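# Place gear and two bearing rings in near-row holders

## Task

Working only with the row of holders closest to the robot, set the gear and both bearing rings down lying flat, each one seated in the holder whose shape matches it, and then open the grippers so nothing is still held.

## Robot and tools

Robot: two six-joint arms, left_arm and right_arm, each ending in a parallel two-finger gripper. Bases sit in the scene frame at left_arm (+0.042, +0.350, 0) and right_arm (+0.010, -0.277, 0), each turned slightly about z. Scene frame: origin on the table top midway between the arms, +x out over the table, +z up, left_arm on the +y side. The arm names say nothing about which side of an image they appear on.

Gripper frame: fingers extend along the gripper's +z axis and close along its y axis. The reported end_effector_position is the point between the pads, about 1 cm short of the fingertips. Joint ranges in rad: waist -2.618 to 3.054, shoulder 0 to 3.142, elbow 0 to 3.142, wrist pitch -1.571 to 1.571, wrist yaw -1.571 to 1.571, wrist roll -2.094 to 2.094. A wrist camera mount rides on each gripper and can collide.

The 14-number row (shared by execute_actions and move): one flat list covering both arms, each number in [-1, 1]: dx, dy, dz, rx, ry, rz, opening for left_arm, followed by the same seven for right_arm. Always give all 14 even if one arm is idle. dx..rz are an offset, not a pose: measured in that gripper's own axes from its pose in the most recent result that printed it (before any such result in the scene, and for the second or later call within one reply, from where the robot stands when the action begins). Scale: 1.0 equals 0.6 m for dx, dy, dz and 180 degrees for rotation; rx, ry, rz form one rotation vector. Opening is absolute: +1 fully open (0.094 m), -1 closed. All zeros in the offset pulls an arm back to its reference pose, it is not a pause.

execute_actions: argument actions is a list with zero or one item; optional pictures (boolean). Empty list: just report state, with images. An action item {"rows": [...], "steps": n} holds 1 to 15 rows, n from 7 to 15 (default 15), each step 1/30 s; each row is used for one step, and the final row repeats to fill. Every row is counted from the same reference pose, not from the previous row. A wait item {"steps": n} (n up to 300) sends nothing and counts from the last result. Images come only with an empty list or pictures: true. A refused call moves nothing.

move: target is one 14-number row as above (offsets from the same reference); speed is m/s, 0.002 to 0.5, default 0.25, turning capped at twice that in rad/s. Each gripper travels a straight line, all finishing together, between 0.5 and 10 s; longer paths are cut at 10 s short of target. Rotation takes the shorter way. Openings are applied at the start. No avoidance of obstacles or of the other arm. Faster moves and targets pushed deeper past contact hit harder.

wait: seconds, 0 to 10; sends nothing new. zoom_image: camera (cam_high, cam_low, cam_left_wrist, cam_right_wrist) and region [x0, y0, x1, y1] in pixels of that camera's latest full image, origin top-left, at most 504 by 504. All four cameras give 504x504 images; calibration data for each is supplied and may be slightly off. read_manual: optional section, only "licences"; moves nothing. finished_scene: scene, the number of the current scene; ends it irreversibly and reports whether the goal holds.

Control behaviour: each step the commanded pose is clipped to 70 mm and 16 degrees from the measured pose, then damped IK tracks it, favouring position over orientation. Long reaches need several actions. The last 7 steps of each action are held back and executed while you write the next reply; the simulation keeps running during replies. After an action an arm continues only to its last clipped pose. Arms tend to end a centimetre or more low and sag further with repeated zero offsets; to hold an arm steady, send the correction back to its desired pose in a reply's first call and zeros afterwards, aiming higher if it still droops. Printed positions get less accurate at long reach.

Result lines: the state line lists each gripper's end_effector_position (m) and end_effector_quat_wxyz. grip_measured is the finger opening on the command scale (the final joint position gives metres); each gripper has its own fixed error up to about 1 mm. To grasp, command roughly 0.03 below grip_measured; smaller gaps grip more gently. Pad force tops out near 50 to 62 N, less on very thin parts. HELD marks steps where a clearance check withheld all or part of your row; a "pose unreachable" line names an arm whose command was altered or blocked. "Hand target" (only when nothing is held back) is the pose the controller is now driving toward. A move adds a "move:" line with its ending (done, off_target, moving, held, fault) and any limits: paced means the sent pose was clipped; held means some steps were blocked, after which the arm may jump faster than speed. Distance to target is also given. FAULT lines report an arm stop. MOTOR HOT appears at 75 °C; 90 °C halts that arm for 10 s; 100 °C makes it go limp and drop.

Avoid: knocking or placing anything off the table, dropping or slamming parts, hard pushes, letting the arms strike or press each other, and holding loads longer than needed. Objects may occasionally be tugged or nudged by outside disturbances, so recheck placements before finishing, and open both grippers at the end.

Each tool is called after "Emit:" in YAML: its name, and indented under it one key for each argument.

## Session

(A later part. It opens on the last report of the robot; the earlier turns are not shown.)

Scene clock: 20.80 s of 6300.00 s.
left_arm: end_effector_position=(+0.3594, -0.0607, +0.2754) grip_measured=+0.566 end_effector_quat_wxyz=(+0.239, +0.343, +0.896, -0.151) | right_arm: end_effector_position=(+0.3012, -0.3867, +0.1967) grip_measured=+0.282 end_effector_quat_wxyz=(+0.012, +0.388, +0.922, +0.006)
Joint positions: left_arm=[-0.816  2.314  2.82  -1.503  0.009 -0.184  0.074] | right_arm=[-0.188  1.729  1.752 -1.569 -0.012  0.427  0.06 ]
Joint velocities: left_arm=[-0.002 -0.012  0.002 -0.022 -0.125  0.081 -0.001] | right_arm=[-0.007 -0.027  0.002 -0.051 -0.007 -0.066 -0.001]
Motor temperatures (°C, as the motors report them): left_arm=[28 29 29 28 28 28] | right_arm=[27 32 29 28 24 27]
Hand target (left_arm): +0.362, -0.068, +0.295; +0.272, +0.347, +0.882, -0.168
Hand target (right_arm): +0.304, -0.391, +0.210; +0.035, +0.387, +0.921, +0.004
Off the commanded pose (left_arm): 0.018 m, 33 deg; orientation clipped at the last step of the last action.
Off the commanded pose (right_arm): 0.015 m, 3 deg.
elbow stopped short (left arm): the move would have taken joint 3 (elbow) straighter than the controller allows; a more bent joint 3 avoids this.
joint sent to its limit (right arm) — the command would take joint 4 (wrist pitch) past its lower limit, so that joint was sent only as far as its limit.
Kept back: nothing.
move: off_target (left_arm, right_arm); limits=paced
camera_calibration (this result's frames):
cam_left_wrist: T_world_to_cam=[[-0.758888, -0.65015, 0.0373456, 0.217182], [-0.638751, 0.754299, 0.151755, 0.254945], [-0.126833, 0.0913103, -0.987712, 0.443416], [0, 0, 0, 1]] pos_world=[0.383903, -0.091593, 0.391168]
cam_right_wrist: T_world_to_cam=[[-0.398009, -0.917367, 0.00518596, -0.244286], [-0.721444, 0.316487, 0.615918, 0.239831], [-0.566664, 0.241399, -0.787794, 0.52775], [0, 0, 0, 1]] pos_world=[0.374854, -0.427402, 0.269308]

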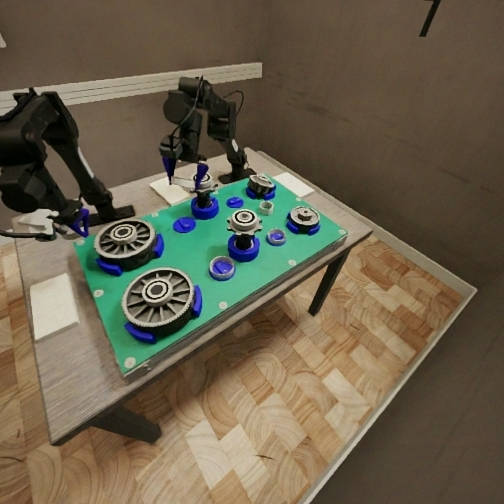

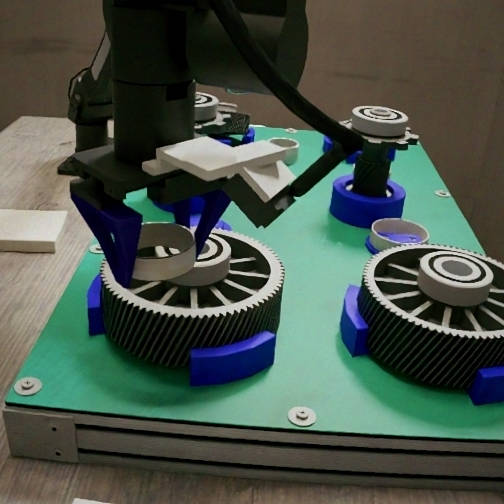

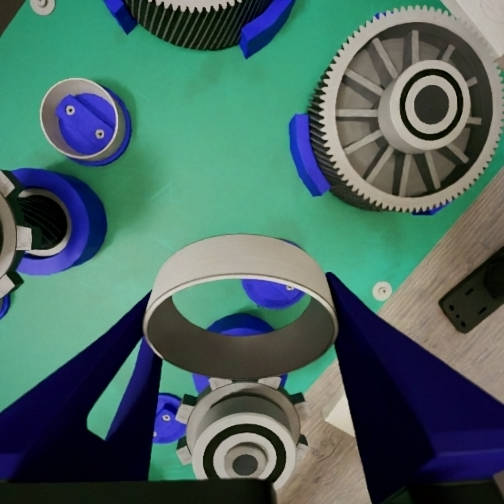

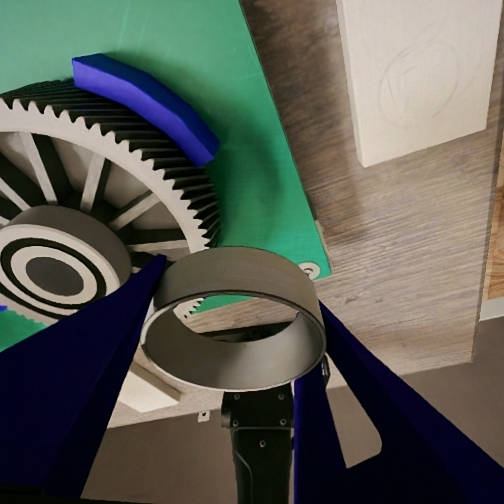

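Emit:
move:
  target: [0.142,-0.063,0.166,-0.031,0.18,0.017,0.5,0,0,-0.02,0,0,0,0.22]
  speed: 0.2

Scene clock: 23.03 s of 6300.00 s.
left_arm: end_effector_position=(+0.3141, -0.0860, +0.1484) grip_measured=+0.566 end_effector_quat_wxyz=(+0.094, +0.384, +0.916, -0.065) | right_arm: end_effector_position=(+0.3012, -0.3867, +0.1967) grip_measured=+0.282 end_effector_quat_wxyz=(+0.012, +0.387, +0.922, +0.006)
Joint positions: left_arm=[-0.92   2.513  2.753 -1.581 -0.002 -0.221  0.074] | right_arm=[-0.188  1.729  1.752 -1.569 -0.012  0.427  0.06 ]
Joint velocities: left_arm=[-0.012 -0.012 -0.002  0.051  0.022 -0.051  0.002] | right_arm=[-0.002  0.007 -0.022  0.022 -0.037  0.037  0.001]
Motor temperatures (°C, as the motors report them): left_arm=[28 31 29 28 28 28] | right_arm=[27 32 29 28 24 27]
Hand target (left_arm): +0.310, -0.087, +0.152; +0.095, +0.383, +0.916, -0.067
Hand target (right_arm): +0.301, -0.387, +0.208; +0.031, +0.387, +0.921, +0.007
Off the commanded pose (left_arm): 0.004 m, 13 deg.
Off the commanded pose (right_arm): 0.012 m, 0 deg.
elbow stopped short (left arm): the move would have taken joint 3 (elbow) straighter than the controller allows; a more bent joint 3 avoids this.
joint sent to its limit (left arm) — the command would take joint 4 (wrist pitch) past its lower limit, so that joint was sent only as far as its limit.
joint sent to its limit (right arm) — the command would take joint 4 (wrist pitch) past its lower limit, so that joint was sent only as far as its limit.
Kept back: nothing.
move: off_target (left_arm, right_arm)
camera_calibration (this result's frames):
cam_left_wrist: T_world_to_cam=[[-0.794375, -0.607231, 0.0154602, 0.189199], [-0.528257, 0.703179, 0.475902, 0.177213], [-0.299854, 0.369878, -0.879362, 0.37678], [0, 0, 0, 1]] pos_world=[0.356888, -0.149088, 0.244065]
cam_right_wrist: T_world_to_cam=[[-0.397659, -0.917519, 0.00519515, -0.244451], [-0.721565, 0.316219, 0.615914, 0.239765], [-0.566755, 0.241175, -0.787797, 0.527691], [0, 0, 0, 1]] pos_world=[0.374869, -0.427373, 0.269309]

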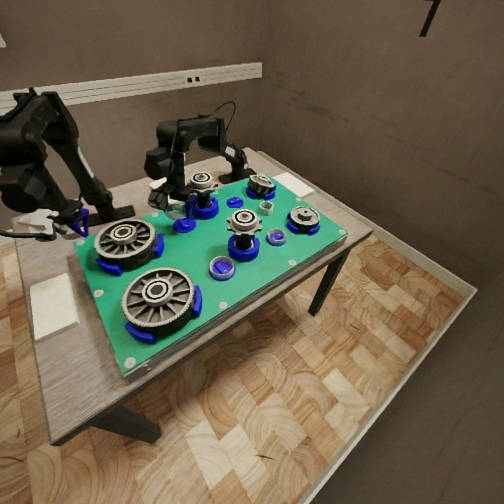

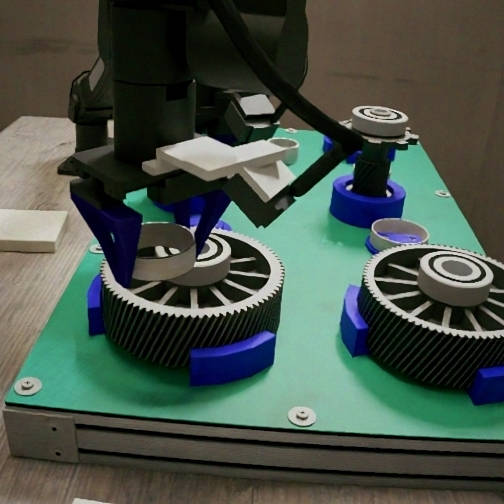

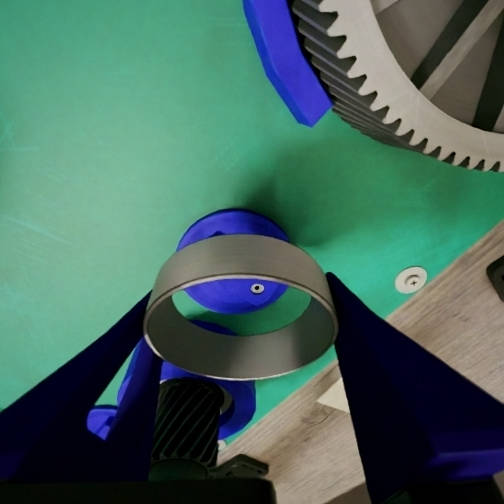

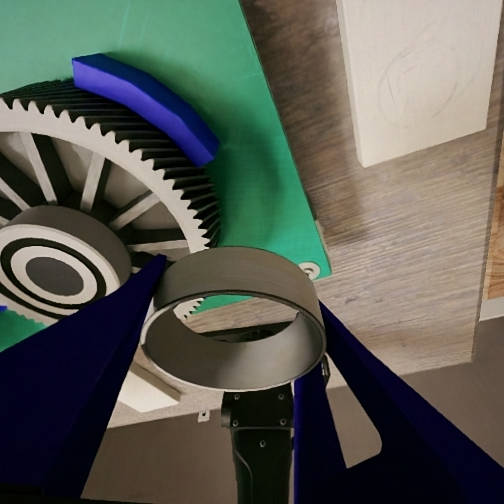

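Emit:
move:
  target: [0.057,0.012,0.06,-0.015,0.071,-0.003,0.5,0,0,-0.02,0,0,0,0.22]
  speed: 0.1

Scene clock: 24.80 s of 6300.00 s.
left_arm: end_effector_position=(+0.3015, -0.0656, +0.1048) grip_measured=+0.566 end_effector_quat_wxyz=(+0.028, +0.386, +0.922, -0.018) | right_arm: end_effector_position=(+0.3012, -0.3867, +0.1967) grip_measured=+0.282 end_effector_quat_wxyz=(+0.012, +0.387, +0.922, +0.006)
Joint positions: left_arm=[-0.92   2.513  2.59  -1.581 -0.002 -0.222  0.074] | right_arm=[-0.188  1.729  1.752 -1.569 -0.012  0.427  0.06 ]
Joint velocities: left_arm=[-0.012 -0.027  0.002  0.022 -0.081 -0.051 -0.001] | right_arm=[-0.017  0.002 -0.007 -0.037  0.007 -0.022  0.   ]
Motor temperatures (°C, as the motors report them): left_arm=[28 32 29 28 28 28] | right_arm=[27 32 29 28 24 27]
Hand target (left_arm): +0.300, -0.065, +0.105; +0.025, +0.384, +0.923, -0.019
Hand target (right_arm): +0.301, -0.387, +0.208; +0.031, +0.387, +0.921, +0.007
Off the commanded pose (left_arm): 0.002 m, 4 deg.
Off the commanded pose (right_arm): 0.012 m, 0 deg.
joint sent to its limit (left arm) — the command would take joint 4 (wrist pitch) past its lower limit, so that joint was sent only as far as its limit.
joint sent to its limit (right arm) — the command would take joint 4 (wrist pitch) past its lower limit, so that joint was sent only as far as its limit.
Kept back: nothing.
move: off_target (left_arm, right_arm)
camera_calibration (this result's frames):
cam_left_wrist: T_world_to_cam=[[-0.793271, -0.608869, -0.000468217, 0.193444], [-0.482054, 0.627579, 0.611365, 0.14387], [-0.371947, 0.485204, -0.791348, 0.347122], [0, 0, 0, 1]] pos_world=[0.351918, -0.140933, 0.186827]
cam_right_wrist: T_world_to_cam=[[-0.397659, -0.917519, 0.00519515, -0.244451], [-0.721565, 0.316219, 0.615914, 0.239765], [-0.566755, 0.241175, -0.787797, 0.527691], [0, 0, 0, 1]] pos_world=[0.374869, -0.427373, 0.269309]

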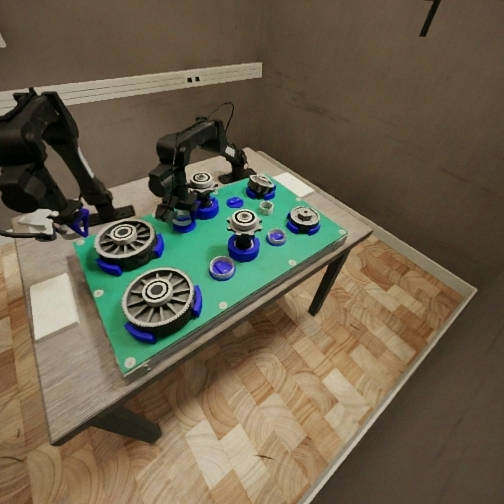

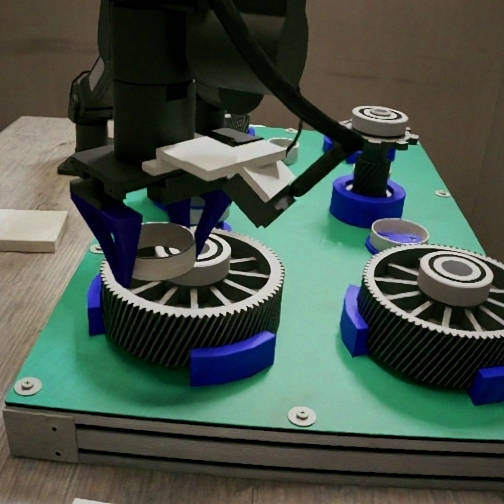

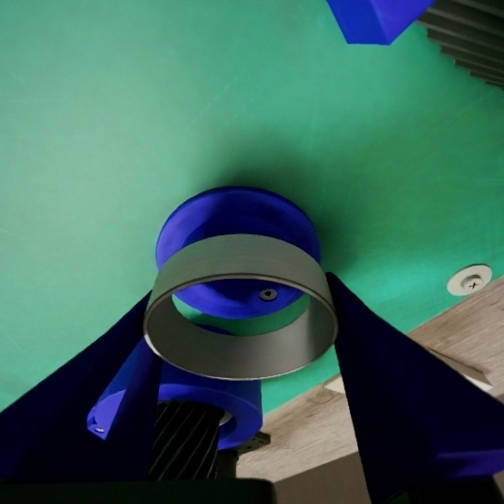

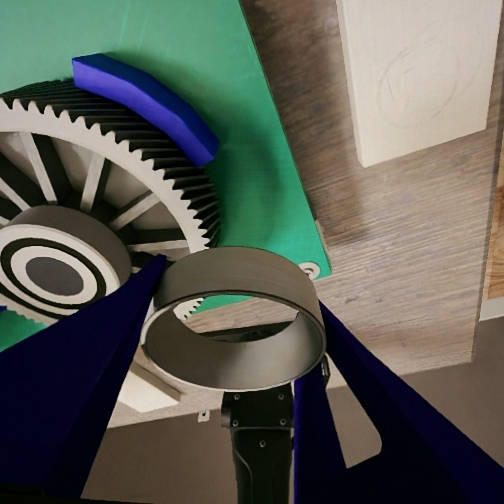

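Emit:
move:
  target: [0.008,0.002,0.025,-0.004,0.021,0,0.5,0,0,-0.02,0,0,0,0.22]
  speed: 0.05

Scene clock: 26.03 s of 6300.00 s.
left_arm: end_effector_position=(+0.3012, -0.0651, +0.0920) grip_measured=+0.566 end_effector_quat_wxyz=(+0.017, +0.387, +0.922, -0.011) | right_arm: end_effector_position=(+0.3012, -0.3867, +0.1967) grip_measured=+0.282 end_effector_quat_wxyz=(+0.012, +0.387, +0.922, +0.006)
Joint positions: left_arm=[-0.92   2.54   2.59  -1.581 -0.002 -0.222  0.074] | right_arm=[-0.188  1.729  1.752 -1.569 -0.012  0.427  0.06 ]
Joint velocities: left_arm=[-0.007 -0.007  0.007  0.037 -0.066  0.051 -0.001] | right_arm=[-0.007  0.012 -0.002 -0.007 -0.022 -0.007 -0.001]
Motor temperatures (°C, as the motors report them): left_arm=[28 32 29 28 28 28] | right_arm=[26 32 29 28 24 27]
Hand target (left_arm): +0.299, -0.062, +0.089; +0.010, +0.387, +0.922, -0.007
Hand target (right_arm): +0.301, -0.387, +0.208; +0.031, +0.387, +0.921, +0.007
Off the commanded pose (left_arm): 0.004 m, 2 deg.
Off the commanded pose (right_arm): 0.012 m, 0 deg.
joint sent to its limit (left arm) — the command would take joint 4 (wrist pitch) past its lower limit, so that joint was sent only as far as its limit.
joint sent to its limit (right arm) — the command would take joint 4 (wrist pitch) past its lower limit, so that joint was sent only as far as its limit.
Kept back: nothing.
move: off_target (right_arm)
camera_calibration (this result's frames):
cam_left_wrist: T_world_to_cam=[[-0.793297, -0.608827, -0.00316207, 0.193752], [-0.473178, 0.613262, 0.632465, 0.145659], [-0.383122, 0.503229, -0.774583, 0.339723], [0, 0, 0, 1]] pos_world=[0.35278, -0.142324, 0.171632]
cam_right_wrist: T_world_to_cam=[[-0.397659, -0.917519, 0.00519515, -0.244451], [-0.721565, 0.316219, 0.615914, 0.239765], [-0.566755, 0.241175, -0.787797, 0.527691], [0, 0, 0, 1]] pos_world=[0.374869, -0.427373, 0.269309]

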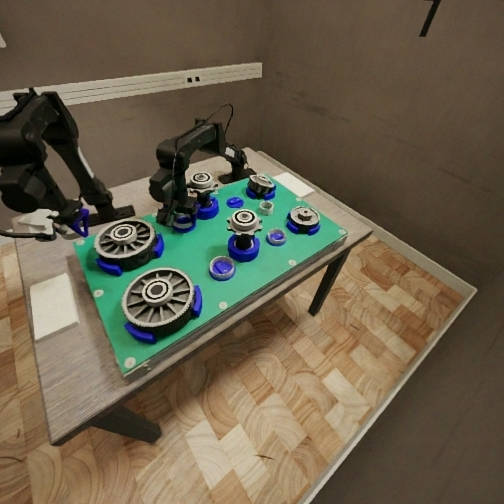

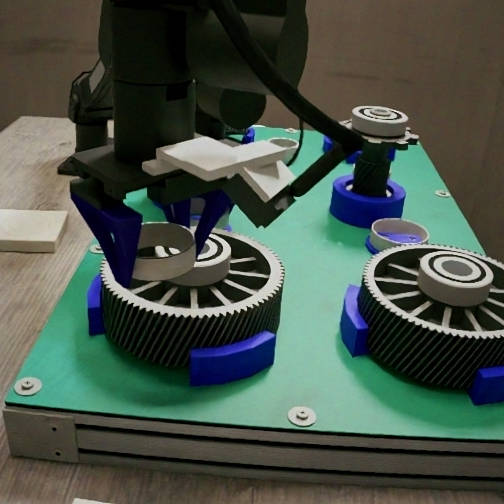

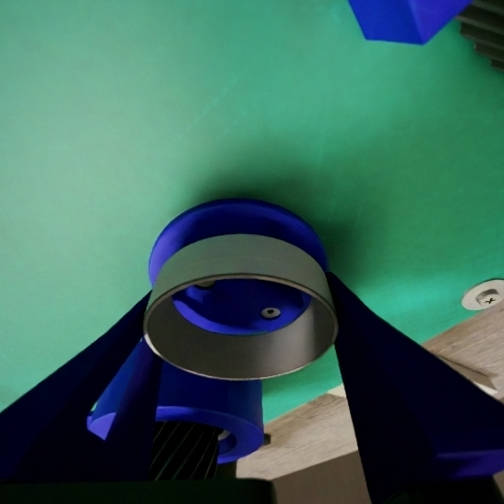

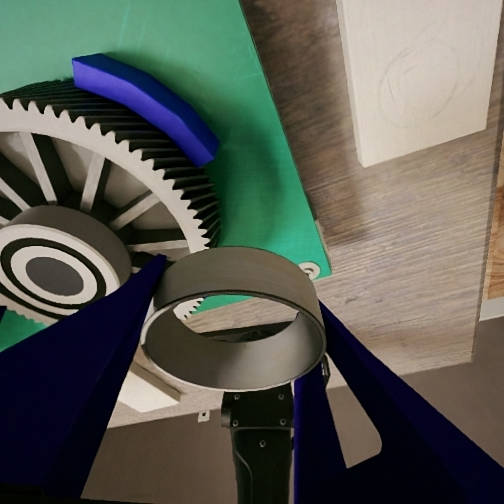

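Emit:
move:
  target: [0,0.002,0.022,-0.002,0.012,0,0.5,0,0,-0.02,0,0,0,0.22]
  speed: 0.04

Scene clock: 26.97 s of 6300.00 s.
left_arm: end_effector_position=(+0.3017, -0.0645, +0.0879) grip_measured=+0.566 end_effector_quat_wxyz=(+0.015, +0.387, +0.922, -0.006) | right_arm: end_effector_position=(+0.3012, -0.3867, +0.1967) grip_measured=+0.282 end_effector_quat_wxyz=(+0.012, +0.387, +0.922, +0.006)
Joint positions: left_arm=[-0.92   2.549  2.59  -1.581 -0.007 -0.222  0.074] | right_arm=[-0.188  1.729  1.752 -1.569 -0.012  0.427  0.06 ]
Joint velocities: left_arm=[ 0.002  0.017  0.002  0.007 -0.037 -0.007 -0.001] | right_arm=[-0.017 -0.012  0.017  0.007 -0.022 -0.022 -0.   ]
Motor temperatures (°C, as the motors report them): left_arm=[28 33 29 28 28 28] | right_arm=[26 32 29 28 24 27]
Hand target (left_arm): +0.302, -0.065, +0.079; +0.006, +0.387, +0.922, -0.004
Hand target (right_arm): +0.301, -0.387, +0.208; +0.031, +0.387, +0.921, +0.007
Off the commanded pose (left_arm): 0.009 m, 2 deg.
Off the commanded pose (right_arm): 0.012 m, 0 deg.
joint sent to its limit (left arm) — the command would take joint 4 (wrist pitch) past its lower limit, so that joint was sent only as far as its limit.
joint sent to its limit (right arm) — the command would take joint 4 (wrist pitch) past its lower limit, so that joint was sent only as far as its limit.
Kept back: nothing.
move: off_target (right_arm)
camera_calibration (this result's frames):
cam_left_wrist: T_world_to_cam=[[-0.793212, -0.60889, -0.00820766, 0.194922], [-0.472595, 0.607047, 0.638864, 0.146983], [-0.384015, 0.510634, -0.769276, 0.336705], [0, 0, 0, 1]] pos_world=[0.353378, -0.142473, 0.166717]
cam_right_wrist: T_world_to_cam=[[-0.397659, -0.917519, 0.00519515, -0.244451], [-0.721565, 0.316219, 0.615914, 0.239765], [-0.566755, 0.241175, -0.787797, 0.527691], [0, 0, 0, 1]] pos_world=[0.374869, -0.427373, 0.269309]

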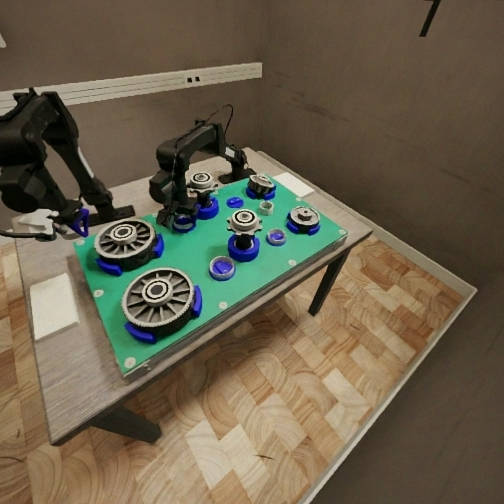

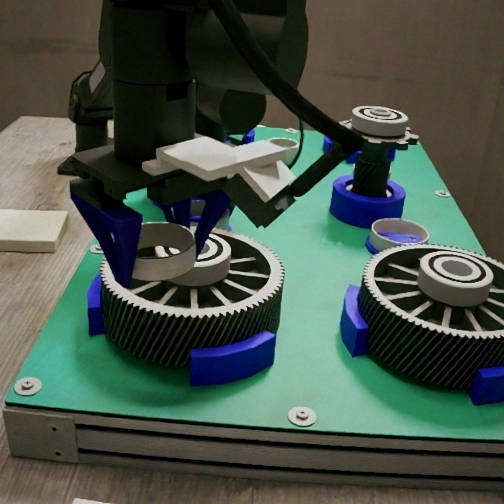

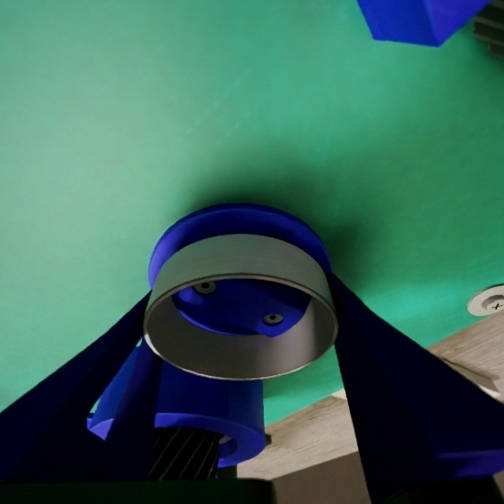

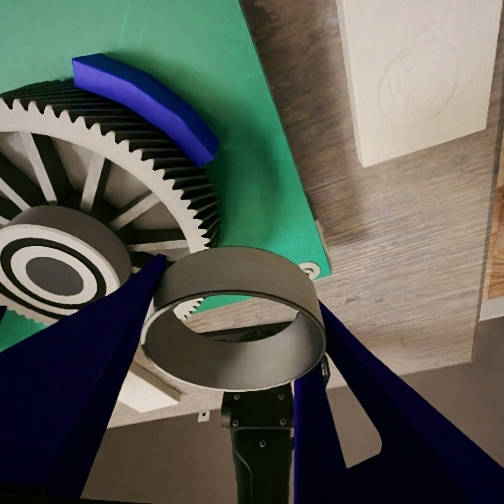

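Emit:
move:
  target: [-0.01,0.003,0.008,0,0,0,0.5,0,0,-0.02,0,0,0,0.22]
  speed: 0.03

Emit:
zoom_image:
  camera: "cam_left_wrist"
  region: [120, 170, 360, 400]

Emit:
zoom_image:
  camera: "cam_high"
  region: [150, 190, 230, 250]

Scene clock: 28.03 s of 6300.00 s.
left_arm: end_effector_position=(+0.3030, -0.0660, +0.0880) grip_measured=+0.566 end_effector_quat_wxyz=(+0.017, +0.387, +0.922, -0.007) | right_arm: end_effector_position=(+0.3012, -0.3867, +0.1967) grip_measured=+0.282 end_effector_quat_wxyz=(+0.012, +0.387, +0.922, +0.006)
Joint positions: left_arm=[-0.92   2.556  2.604 -1.582 -0.009 -0.222  0.074] | right_arm=[-0.188  1.729  1.752 -1.569 -0.012  0.427  0.06 ]
Joint velocities: left_arm=[-0.002  0.002  0.012  0.066 -0.007  0.007 -0.   ] | right_arm=[ 0.012 -0.002 -0.002 -0.007 -0.095 -0.007  0.001]
Motor temperatures (°C, as the motors report them): left_arm=[28 33 29 28 28 28] | right_arm=[26 32 29 28 24 27]
Hand target (left_arm): +0.307, -0.067, +0.083; +0.017, +0.386, +0.922, -0.008
Hand target (right_arm): +0.301, -0.387, +0.208; +0.031, +0.387, +0.921, +0.007
Off the commanded pose (left_arm): 0.007 m, 0 deg.
Off the commanded pose (right_arm): 0.012 m, 0 deg.
joint sent to its limit (left arm) — the command would take joint 4 (wrist pitch) past its lower limit, so that joint was sent only as far as its limit.
joint sent to its limit (right arm) — the command would take joint 4 (wrist pitch) past its lower limit, so that joint was sent only as far as its limit.
Kept back: nothing.
move: off_target (right_arm)
camera_calibration (this result's frames):
cam_left_wrist: T_world_to_cam=[[-0.793132, -0.608975, -0.00953456, 0.195152], [-0.475585, 0.609473, 0.634319, 0.149912], [-0.380474, 0.507633, -0.773012, 0.337122], [0, 0, 0, 1]] pos_world=[0.354344, -0.143659, 0.167368]
cam_right_wrist: T_world_to_cam=[[-0.397659, -0.917519, 0.00519515, -0.244451], [-0.721565, 0.316219, 0.615914, 0.239765], [-0.566755, 0.241175, -0.787797, 0.527691], [0, 0, 0, 1]] pos_world=[0.374869, -0.427373, 0.269309]

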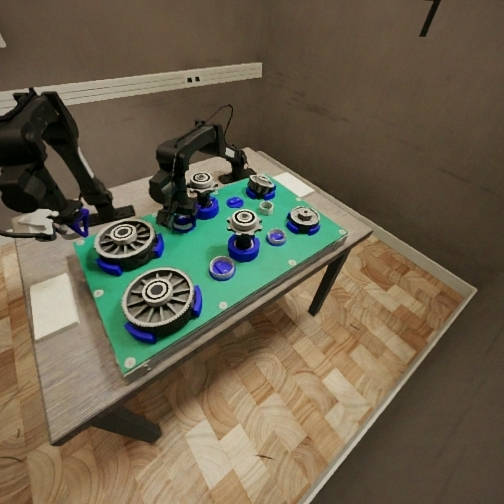

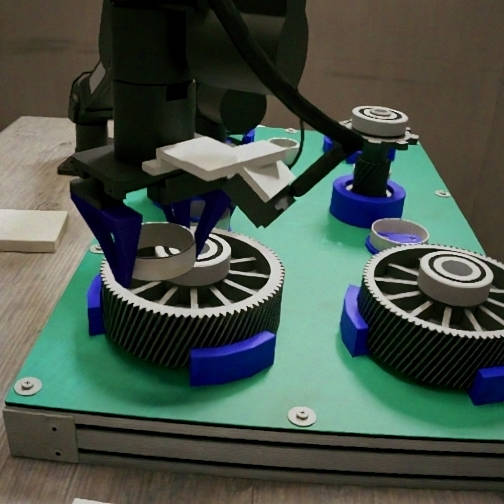

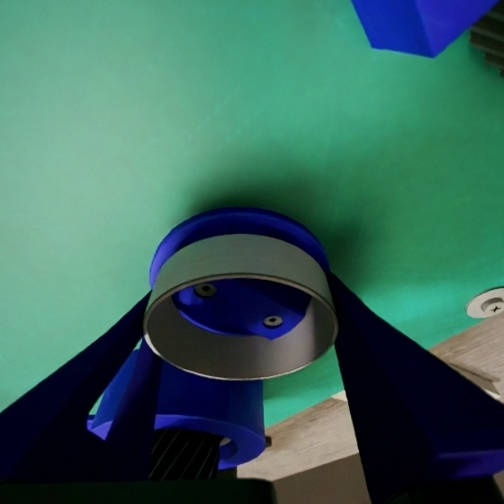

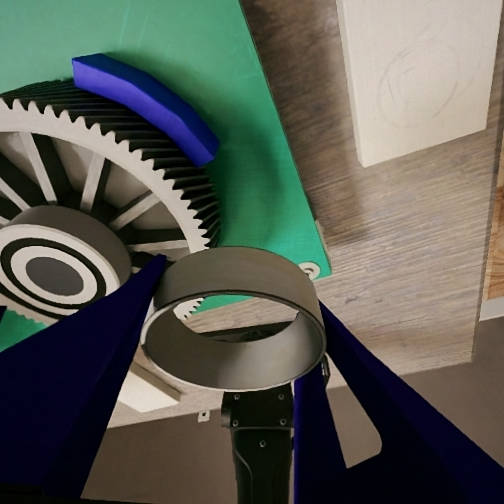

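Region (120, 170, 360, 400) of cam_left_wrist's 504x504 image, scaled by 2.100, with more detail than that image has; it fills the top 483 rows of this view, and the rest is white.

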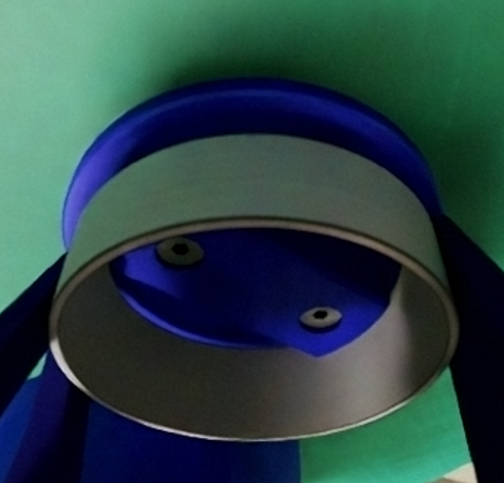

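Region (150, 190, 230, 250) of cam_high's 504x504 image, scaled by 6.300, with more detail than that image has; it fills the top 378 rows of this view, and the rest is white.

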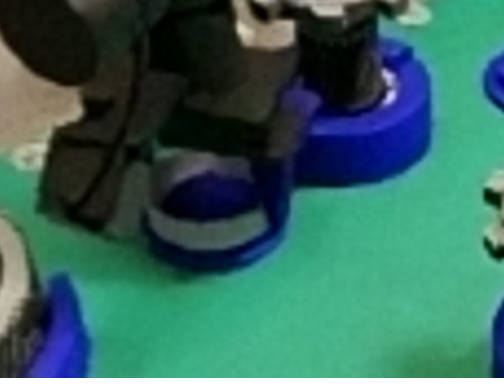

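Emit:
move:
  target: [0,0,0,0,0,0,1,0,0,-0.02,0,0,0,0.22]

Emit:
move:
  target: [-0.06,0.06,-0.1,0,-0.05,0,1,0,0,0,0,0,0,0.22]
  speed: 0.2

Emit:
zoom_image:
  camera: "cam_high"
  region: [150, 190, 250, 290]

Scene clock: 28.97 s of 6300.00 s.
left_arm: end_effector_position=(+0.3029, -0.0660, +0.0871) grip_measured=+1.000 end_effector_quat_wxyz=(+0.017, +0.387, +0.922, -0.007) | right_arm: end_effector_position=(+0.3012, -0.3867, +0.1967) grip_measured=+0.282 end_effector_quat_wxyz=(+0.012, +0.387, +0.922, +0.006)
Joint positions: left_arm=[-0.92   2.557  2.604 -1.582 -0.008 -0.222  0.094] | right_arm=[-0.188  1.729  1.752 -1.569 -0.012  0.427  0.06 ]
Joint velocities: left_arm=[ 0.002 -0.012  0.002 -0.066  0.022  0.022  0.   ] | right_arm=[ 0.002 -0.007  0.002 -0.022  0.022  0.051  0.   ]
Motor temperatures (°C, as the motors report them): left_arm=[28 33 29 28 28 28] | right_arm=[26 32 29 28 24 27]
Hand target (left_arm): +0.303, -0.066, +0.088; +0.017, +0.387, +0.922, -0.007
Hand target (right_arm): +0.301, -0.387, +0.208; +0.031, +0.387, +0.921, +0.007
Off the commanded pose (left_arm): 0.001 m, 0 deg.
Off the commanded pose (right_arm): 0.012 m, 0 deg.
joint sent to its limit (right arm) — the command would take joint 4 (wrist pitch) past its lower limit, so that joint was sent only as far as its limit.
Kept back: nothing.
move: off_target (right_arm)
camera_calibration (this result's frames):
cam_left_wrist: T_world_to_cam=[[-0.793153, -0.608951, -0.00934527, 0.195073], [-0.474733, 0.608578, 0.635816, 0.149983], [-0.381493, 0.508736, -0.771784, 0.336661], [0, 0, 0, 1]] pos_world=[0.354359, -0.143758, 0.166291]
cam_right_wrist: T_world_to_cam=[[-0.397659, -0.917519, 0.00519515, -0.244451], [-0.721565, 0.316219, 0.615914, 0.239765], [-0.566755, 0.241175, -0.787797, 0.527691], [0, 0, 0, 1]] pos_world=[0.374869, -0.427373, 0.269309]

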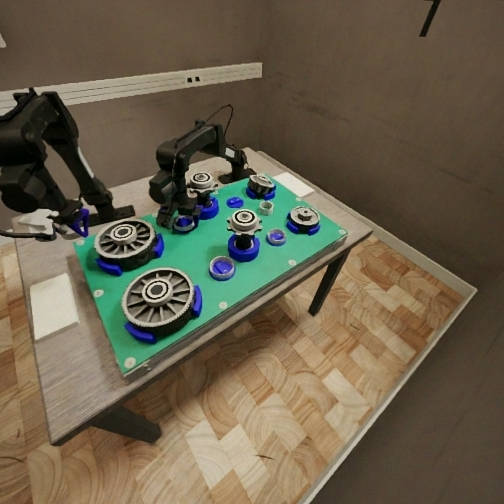

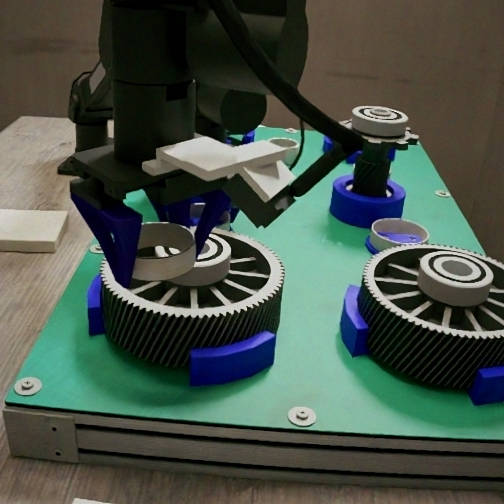

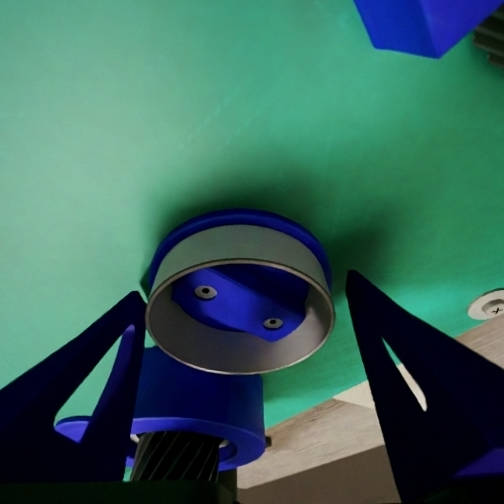

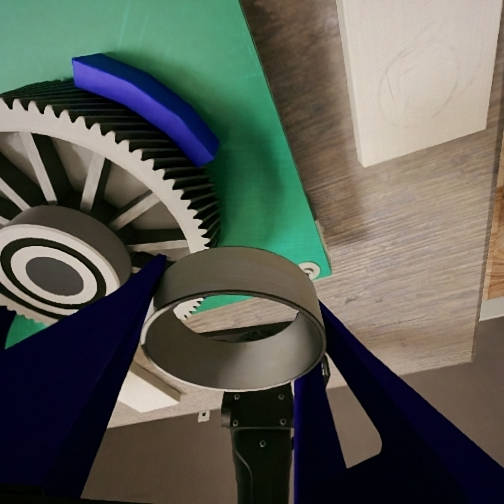

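Scene clock: 29.83 s of 6300.00 s.
left_arm: end_effector_position=(+0.3495, -0.0620, +0.1380) grip_measured=+1.000 end_effector_quat_wxyz=(+0.094, +0.379, +0.920, -0.044) | right_arm: end_effector_position=(+0.3012, -0.3867, +0.1967) grip_measured=+0.282 end_effector_quat_wxyz=(+0.012, +0.387, +0.922, +0.006)
Joint positions: left_arm=[-0.844  2.533  2.751 -1.582 -0.022 -0.156  0.094] | right_arm=[-0.188  1.729  1.752 -1.569 -0.012  0.427  0.06 ]
Joint velocities: left_arm=[-0.002 -0.002  0.017 -0.11   0.022 -0.007  0.   ] | right_arm=[-0.002 -0.007  0.007  0.066 -0.022 -0.11   0.   ]
Motor temperatures (°C, as the motors report them): left_arm=[28 34 29 28 28 28] | right_arm=[26 31 29 28 24 27]
Hand target (left_arm): +0.352, -0.063, +0.147; +0.107, +0.383, +0.916, -0.048
Hand target (right_arm): +0.301, -0.387, +0.197; +0.012, +0.387, +0.922, +0.006
Off the commanded pose (left_arm): 0.011 m, 1 deg.
Off the commanded pose (right_arm): 0.000 m, 0 deg.
joint sent to its limit (left arm) — the command would take joint 4 (wrist pitch) past its lower limit, so that joint was sent only as far as its limit.
Kept back: nothing.
move: off_target (left_arm)
camera_calibration (this result's frames):
cam_left_wrist: T_world_to_cam=[[-0.783745, -0.620779, -0.0194353, 0.232258], [-0.547273, 0.675469, 0.494201, 0.186363], [-0.293661, 0.397964, -0.869131, 0.367518], [0, 0, 0, 1]] pos_world=[0.391948, -0.12796, 0.231834]
cam_right_wrist: T_world_to_cam=[[-0.397659, -0.917519, 0.00519515, -0.244451], [-0.721565, 0.316219, 0.615914, 0.239765], [-0.566755, 0.241175, -0.787797, 0.527691], [0, 0, 0, 1]] pos_world=[0.374869, -0.427373, 0.269309]

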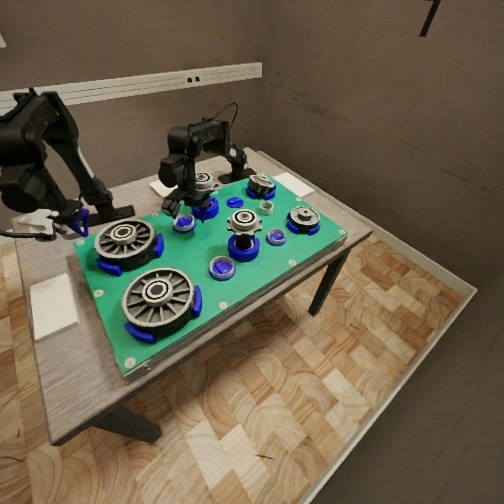

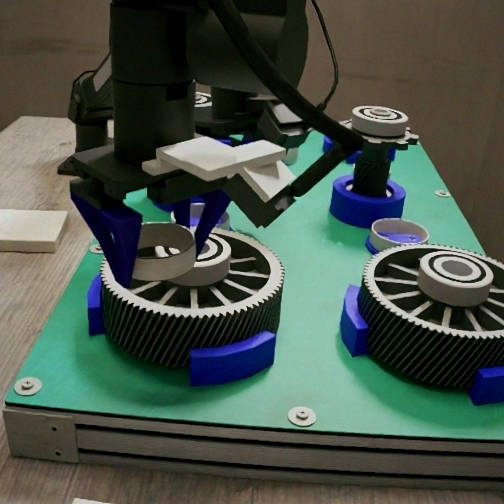

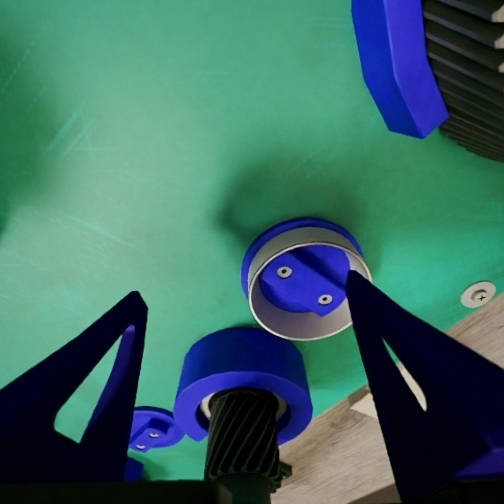

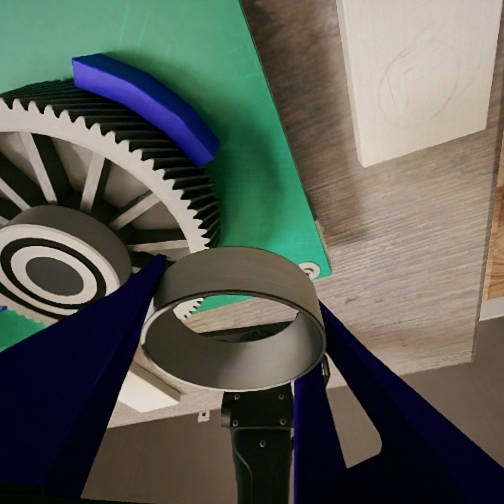

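Region (150, 190, 250, 290) of cam_high's 504x504 image, scaled by 5.040, with more detail than that image has.

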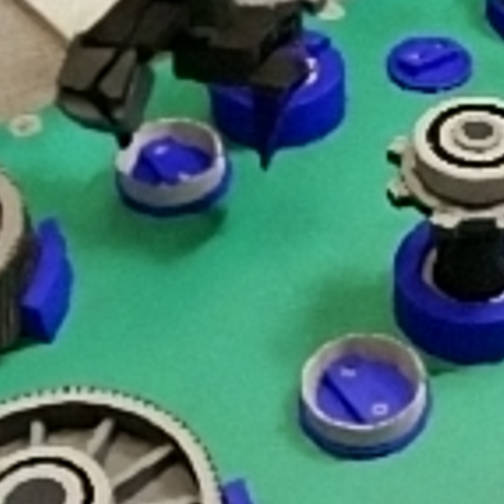

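Emit:
move:
  target: [-0.07,0.03,-0.22,0,-0.08,0,1,0,0,0,0,0,0,0.22]
  speed: 0.35

Scene clock: 31.40 s of 6300.00 s.
left_arm: end_effector_position=(+0.3674, -0.0543, +0.2694) grip_measured=+1.000 end_effector_quat_wxyz=(+0.247, +0.363, +0.890, -0.119) | right_arm: end_effector_position=(+0.3012, -0.3867, +0.1967) grip_measured=+0.282 end_effector_quat_wxyz=(+0.012, +0.387, +0.922, +0.006)
Joint positions: left_arm=[-0.813  2.337  2.846 -1.525 -0.039 -0.123  0.094] | right_arm=[-0.188  1.729  1.752 -1.569 -0.012  0.427  0.06 ]
Joint velocities: left_arm=[-0.002 -0.007 -0.002  0.022 -0.066  0.007  0.   ] | right_arm=[-0.002 -0.007 -0.012 -0.051 -0.037 -0.081 -0.   ]
Motor temperatures (°C, as the motors report them): left_arm=[28 35 29 28 28 28] | right_arm=[26 31 29 28 24 27]
Hand target (left_arm): +0.373, -0.055, +0.274; +0.259, +0.363, +0.887, -0.120
Hand target (right_arm): +0.301, -0.387, +0.197; +0.012, +0.387, +0.922, +0.006
Off the commanded pose (left_arm): 0.009 m, 6 deg.
Off the commanded pose (right_arm): 0.000 m, 0 deg.
elbow stopped short (left arm): the move would have taken joint 3 (elbow) straighter than the controller allows; a more bent joint 3 avoids this.
Kept back: nothing.
move: off_target (left_arm)
camera_calibration (this result's frames):
cam_left_wrist: T_world_to_cam=[[-0.773226, -0.633069, -0.0366631, 0.25374], [-0.629215, 0.758765, 0.168413, 0.248478], [-0.0787985, 0.15329, -0.985034, 0.422912], [0, 0, 0, 1]] pos_world=[0.385869, -0.0927297, 0.384039]
cam_right_wrist: T_world_to_cam=[[-0.397659, -0.917519, 0.00519515, -0.244451], [-0.721565, 0.316219, 0.615914, 0.239765], [-0.566755, 0.241175, -0.787797, 0.527691], [0, 0, 0, 1]] pos_world=[0.374869, -0.427373, 0.269309]

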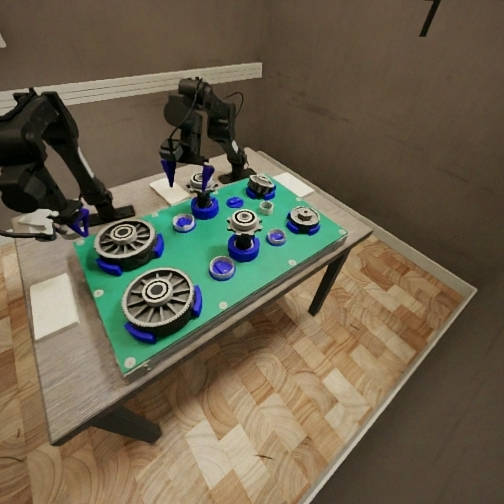

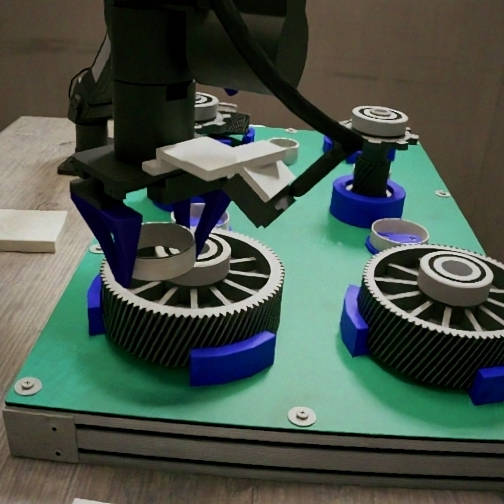

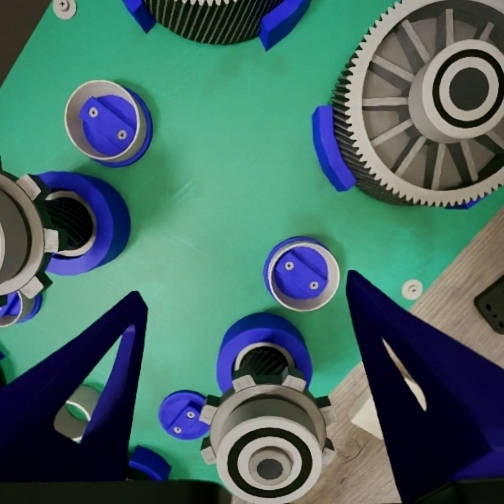

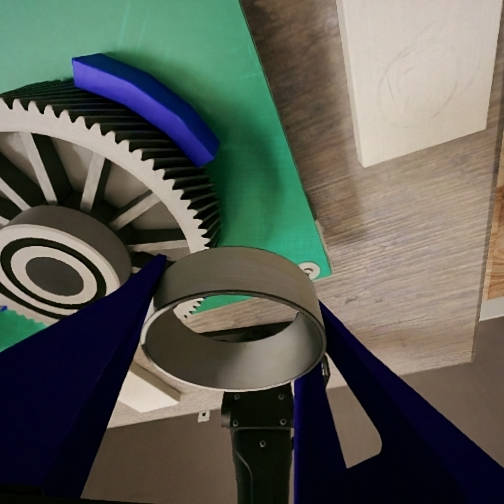

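Emit:
move:
  target: [0.441,0.341,-0.228,-0.079,0.164,-0.24,1,0.2,0.43,-0.02,0,0,0,0.22]
  speed: 0.3

Scene clock: 34.37 s of 6300.00 s.
left_arm: end_effector_position=(+0.3027, +0.2946, +0.2306) grip_measured=+1.000 end_effector_quat_wxyz=(+0.067, -0.002, +0.998, -0.017) | right_arm: end_effector_position=(+0.3937, -0.1167, +0.2008) grip_measured=+0.282 end_effector_quat_wxyz=(+0.050, +0.381, +0.921, +0.055)
Joint positions: left_arm=[-0.113  1.489  1.635 -1.578  0.006 -0.213  0.094] | right_arm=[ 0.573  2.068  2.218 -1.572 -0.007  1.177  0.06 ]
Joint velocities: left_arm=[-0.027 -0.017 -0.037 -0.022  0.007  0.066  0.   ] | right_arm=[-0.002  0.002 -0.002 -0.051 -0.037  0.051 -0.   ]
Motor temperatures (°C, as the motors report them): left_arm=[28 35 29 28 28 28] | right_arm=[27 31 29 28 24 27]
Hand target (left_arm): +0.298, +0.297, +0.231; +0.067, +0.002, +0.998, -0.016
Hand target (right_arm): +0.399, -0.118, +0.212; +0.067, +0.386, +0.918, +0.064
Off the commanded pose (left_arm): 0.011 m, 8 deg.
Off the commanded pose (right_arm): 0.014 m, 7 deg.
joint sent to its limit (left arm) — the command would take joint 4 (wrist pitch) past its lower limit, so that joint was sent only as far as its limit.
joint sent to its limit (right arm) — the command would take joint 4 (wrist pitch) past its lower limit, so that joint was sent only as far as its limit.
Kept back: nothing.
move: off_target (left_arm, right_arm)
camera_calibration (this result's frames):
cam_left_wrist: T_world_to_cam=[[-0.118676, -0.992844, 0.0133202, 0.319535], [-0.825612, 0.106121, 0.554169, 0.112295], [-0.551616, 0.0547689, -0.832298, 0.463013], [0, 0, 0, 1]] pos_world=[0.386039, 0.279973, 0.318878]
cam_right_wrist: T_world_to_cam=[[-0.382541, -0.919334, -0.0921295, 0.053434], [-0.788206, 0.27269, 0.551698, 0.252581], [-0.482072, 0.283664, -0.82894, 0.498146], [0, 0, 0, 1]] pos_world=[0.459669, -0.161059, 0.278508]

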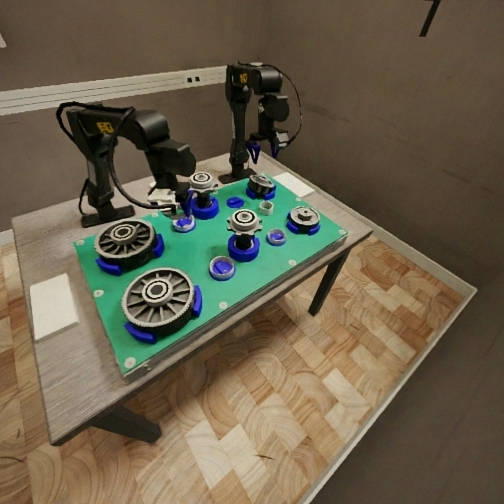

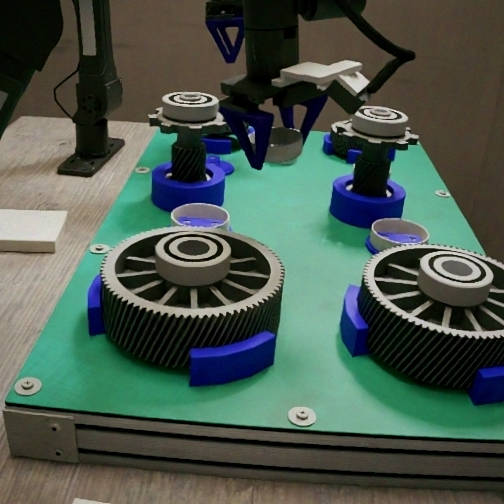

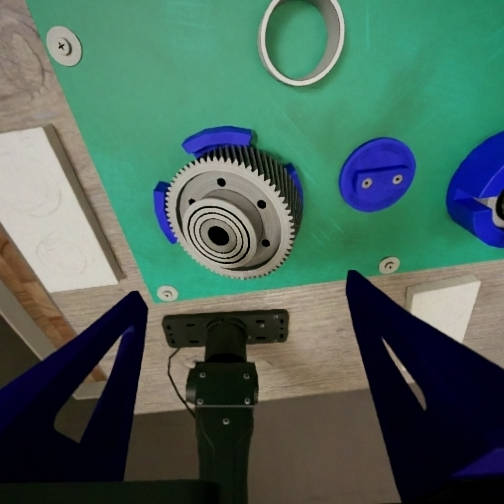

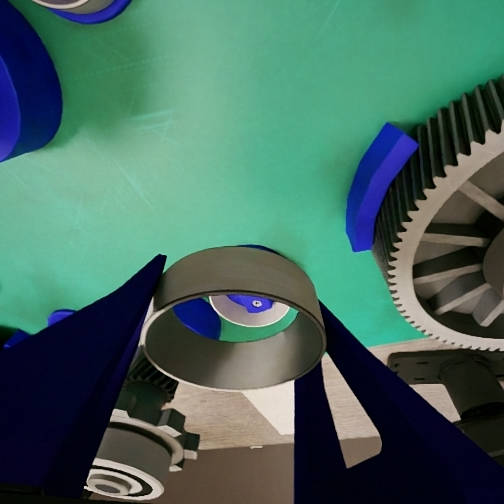

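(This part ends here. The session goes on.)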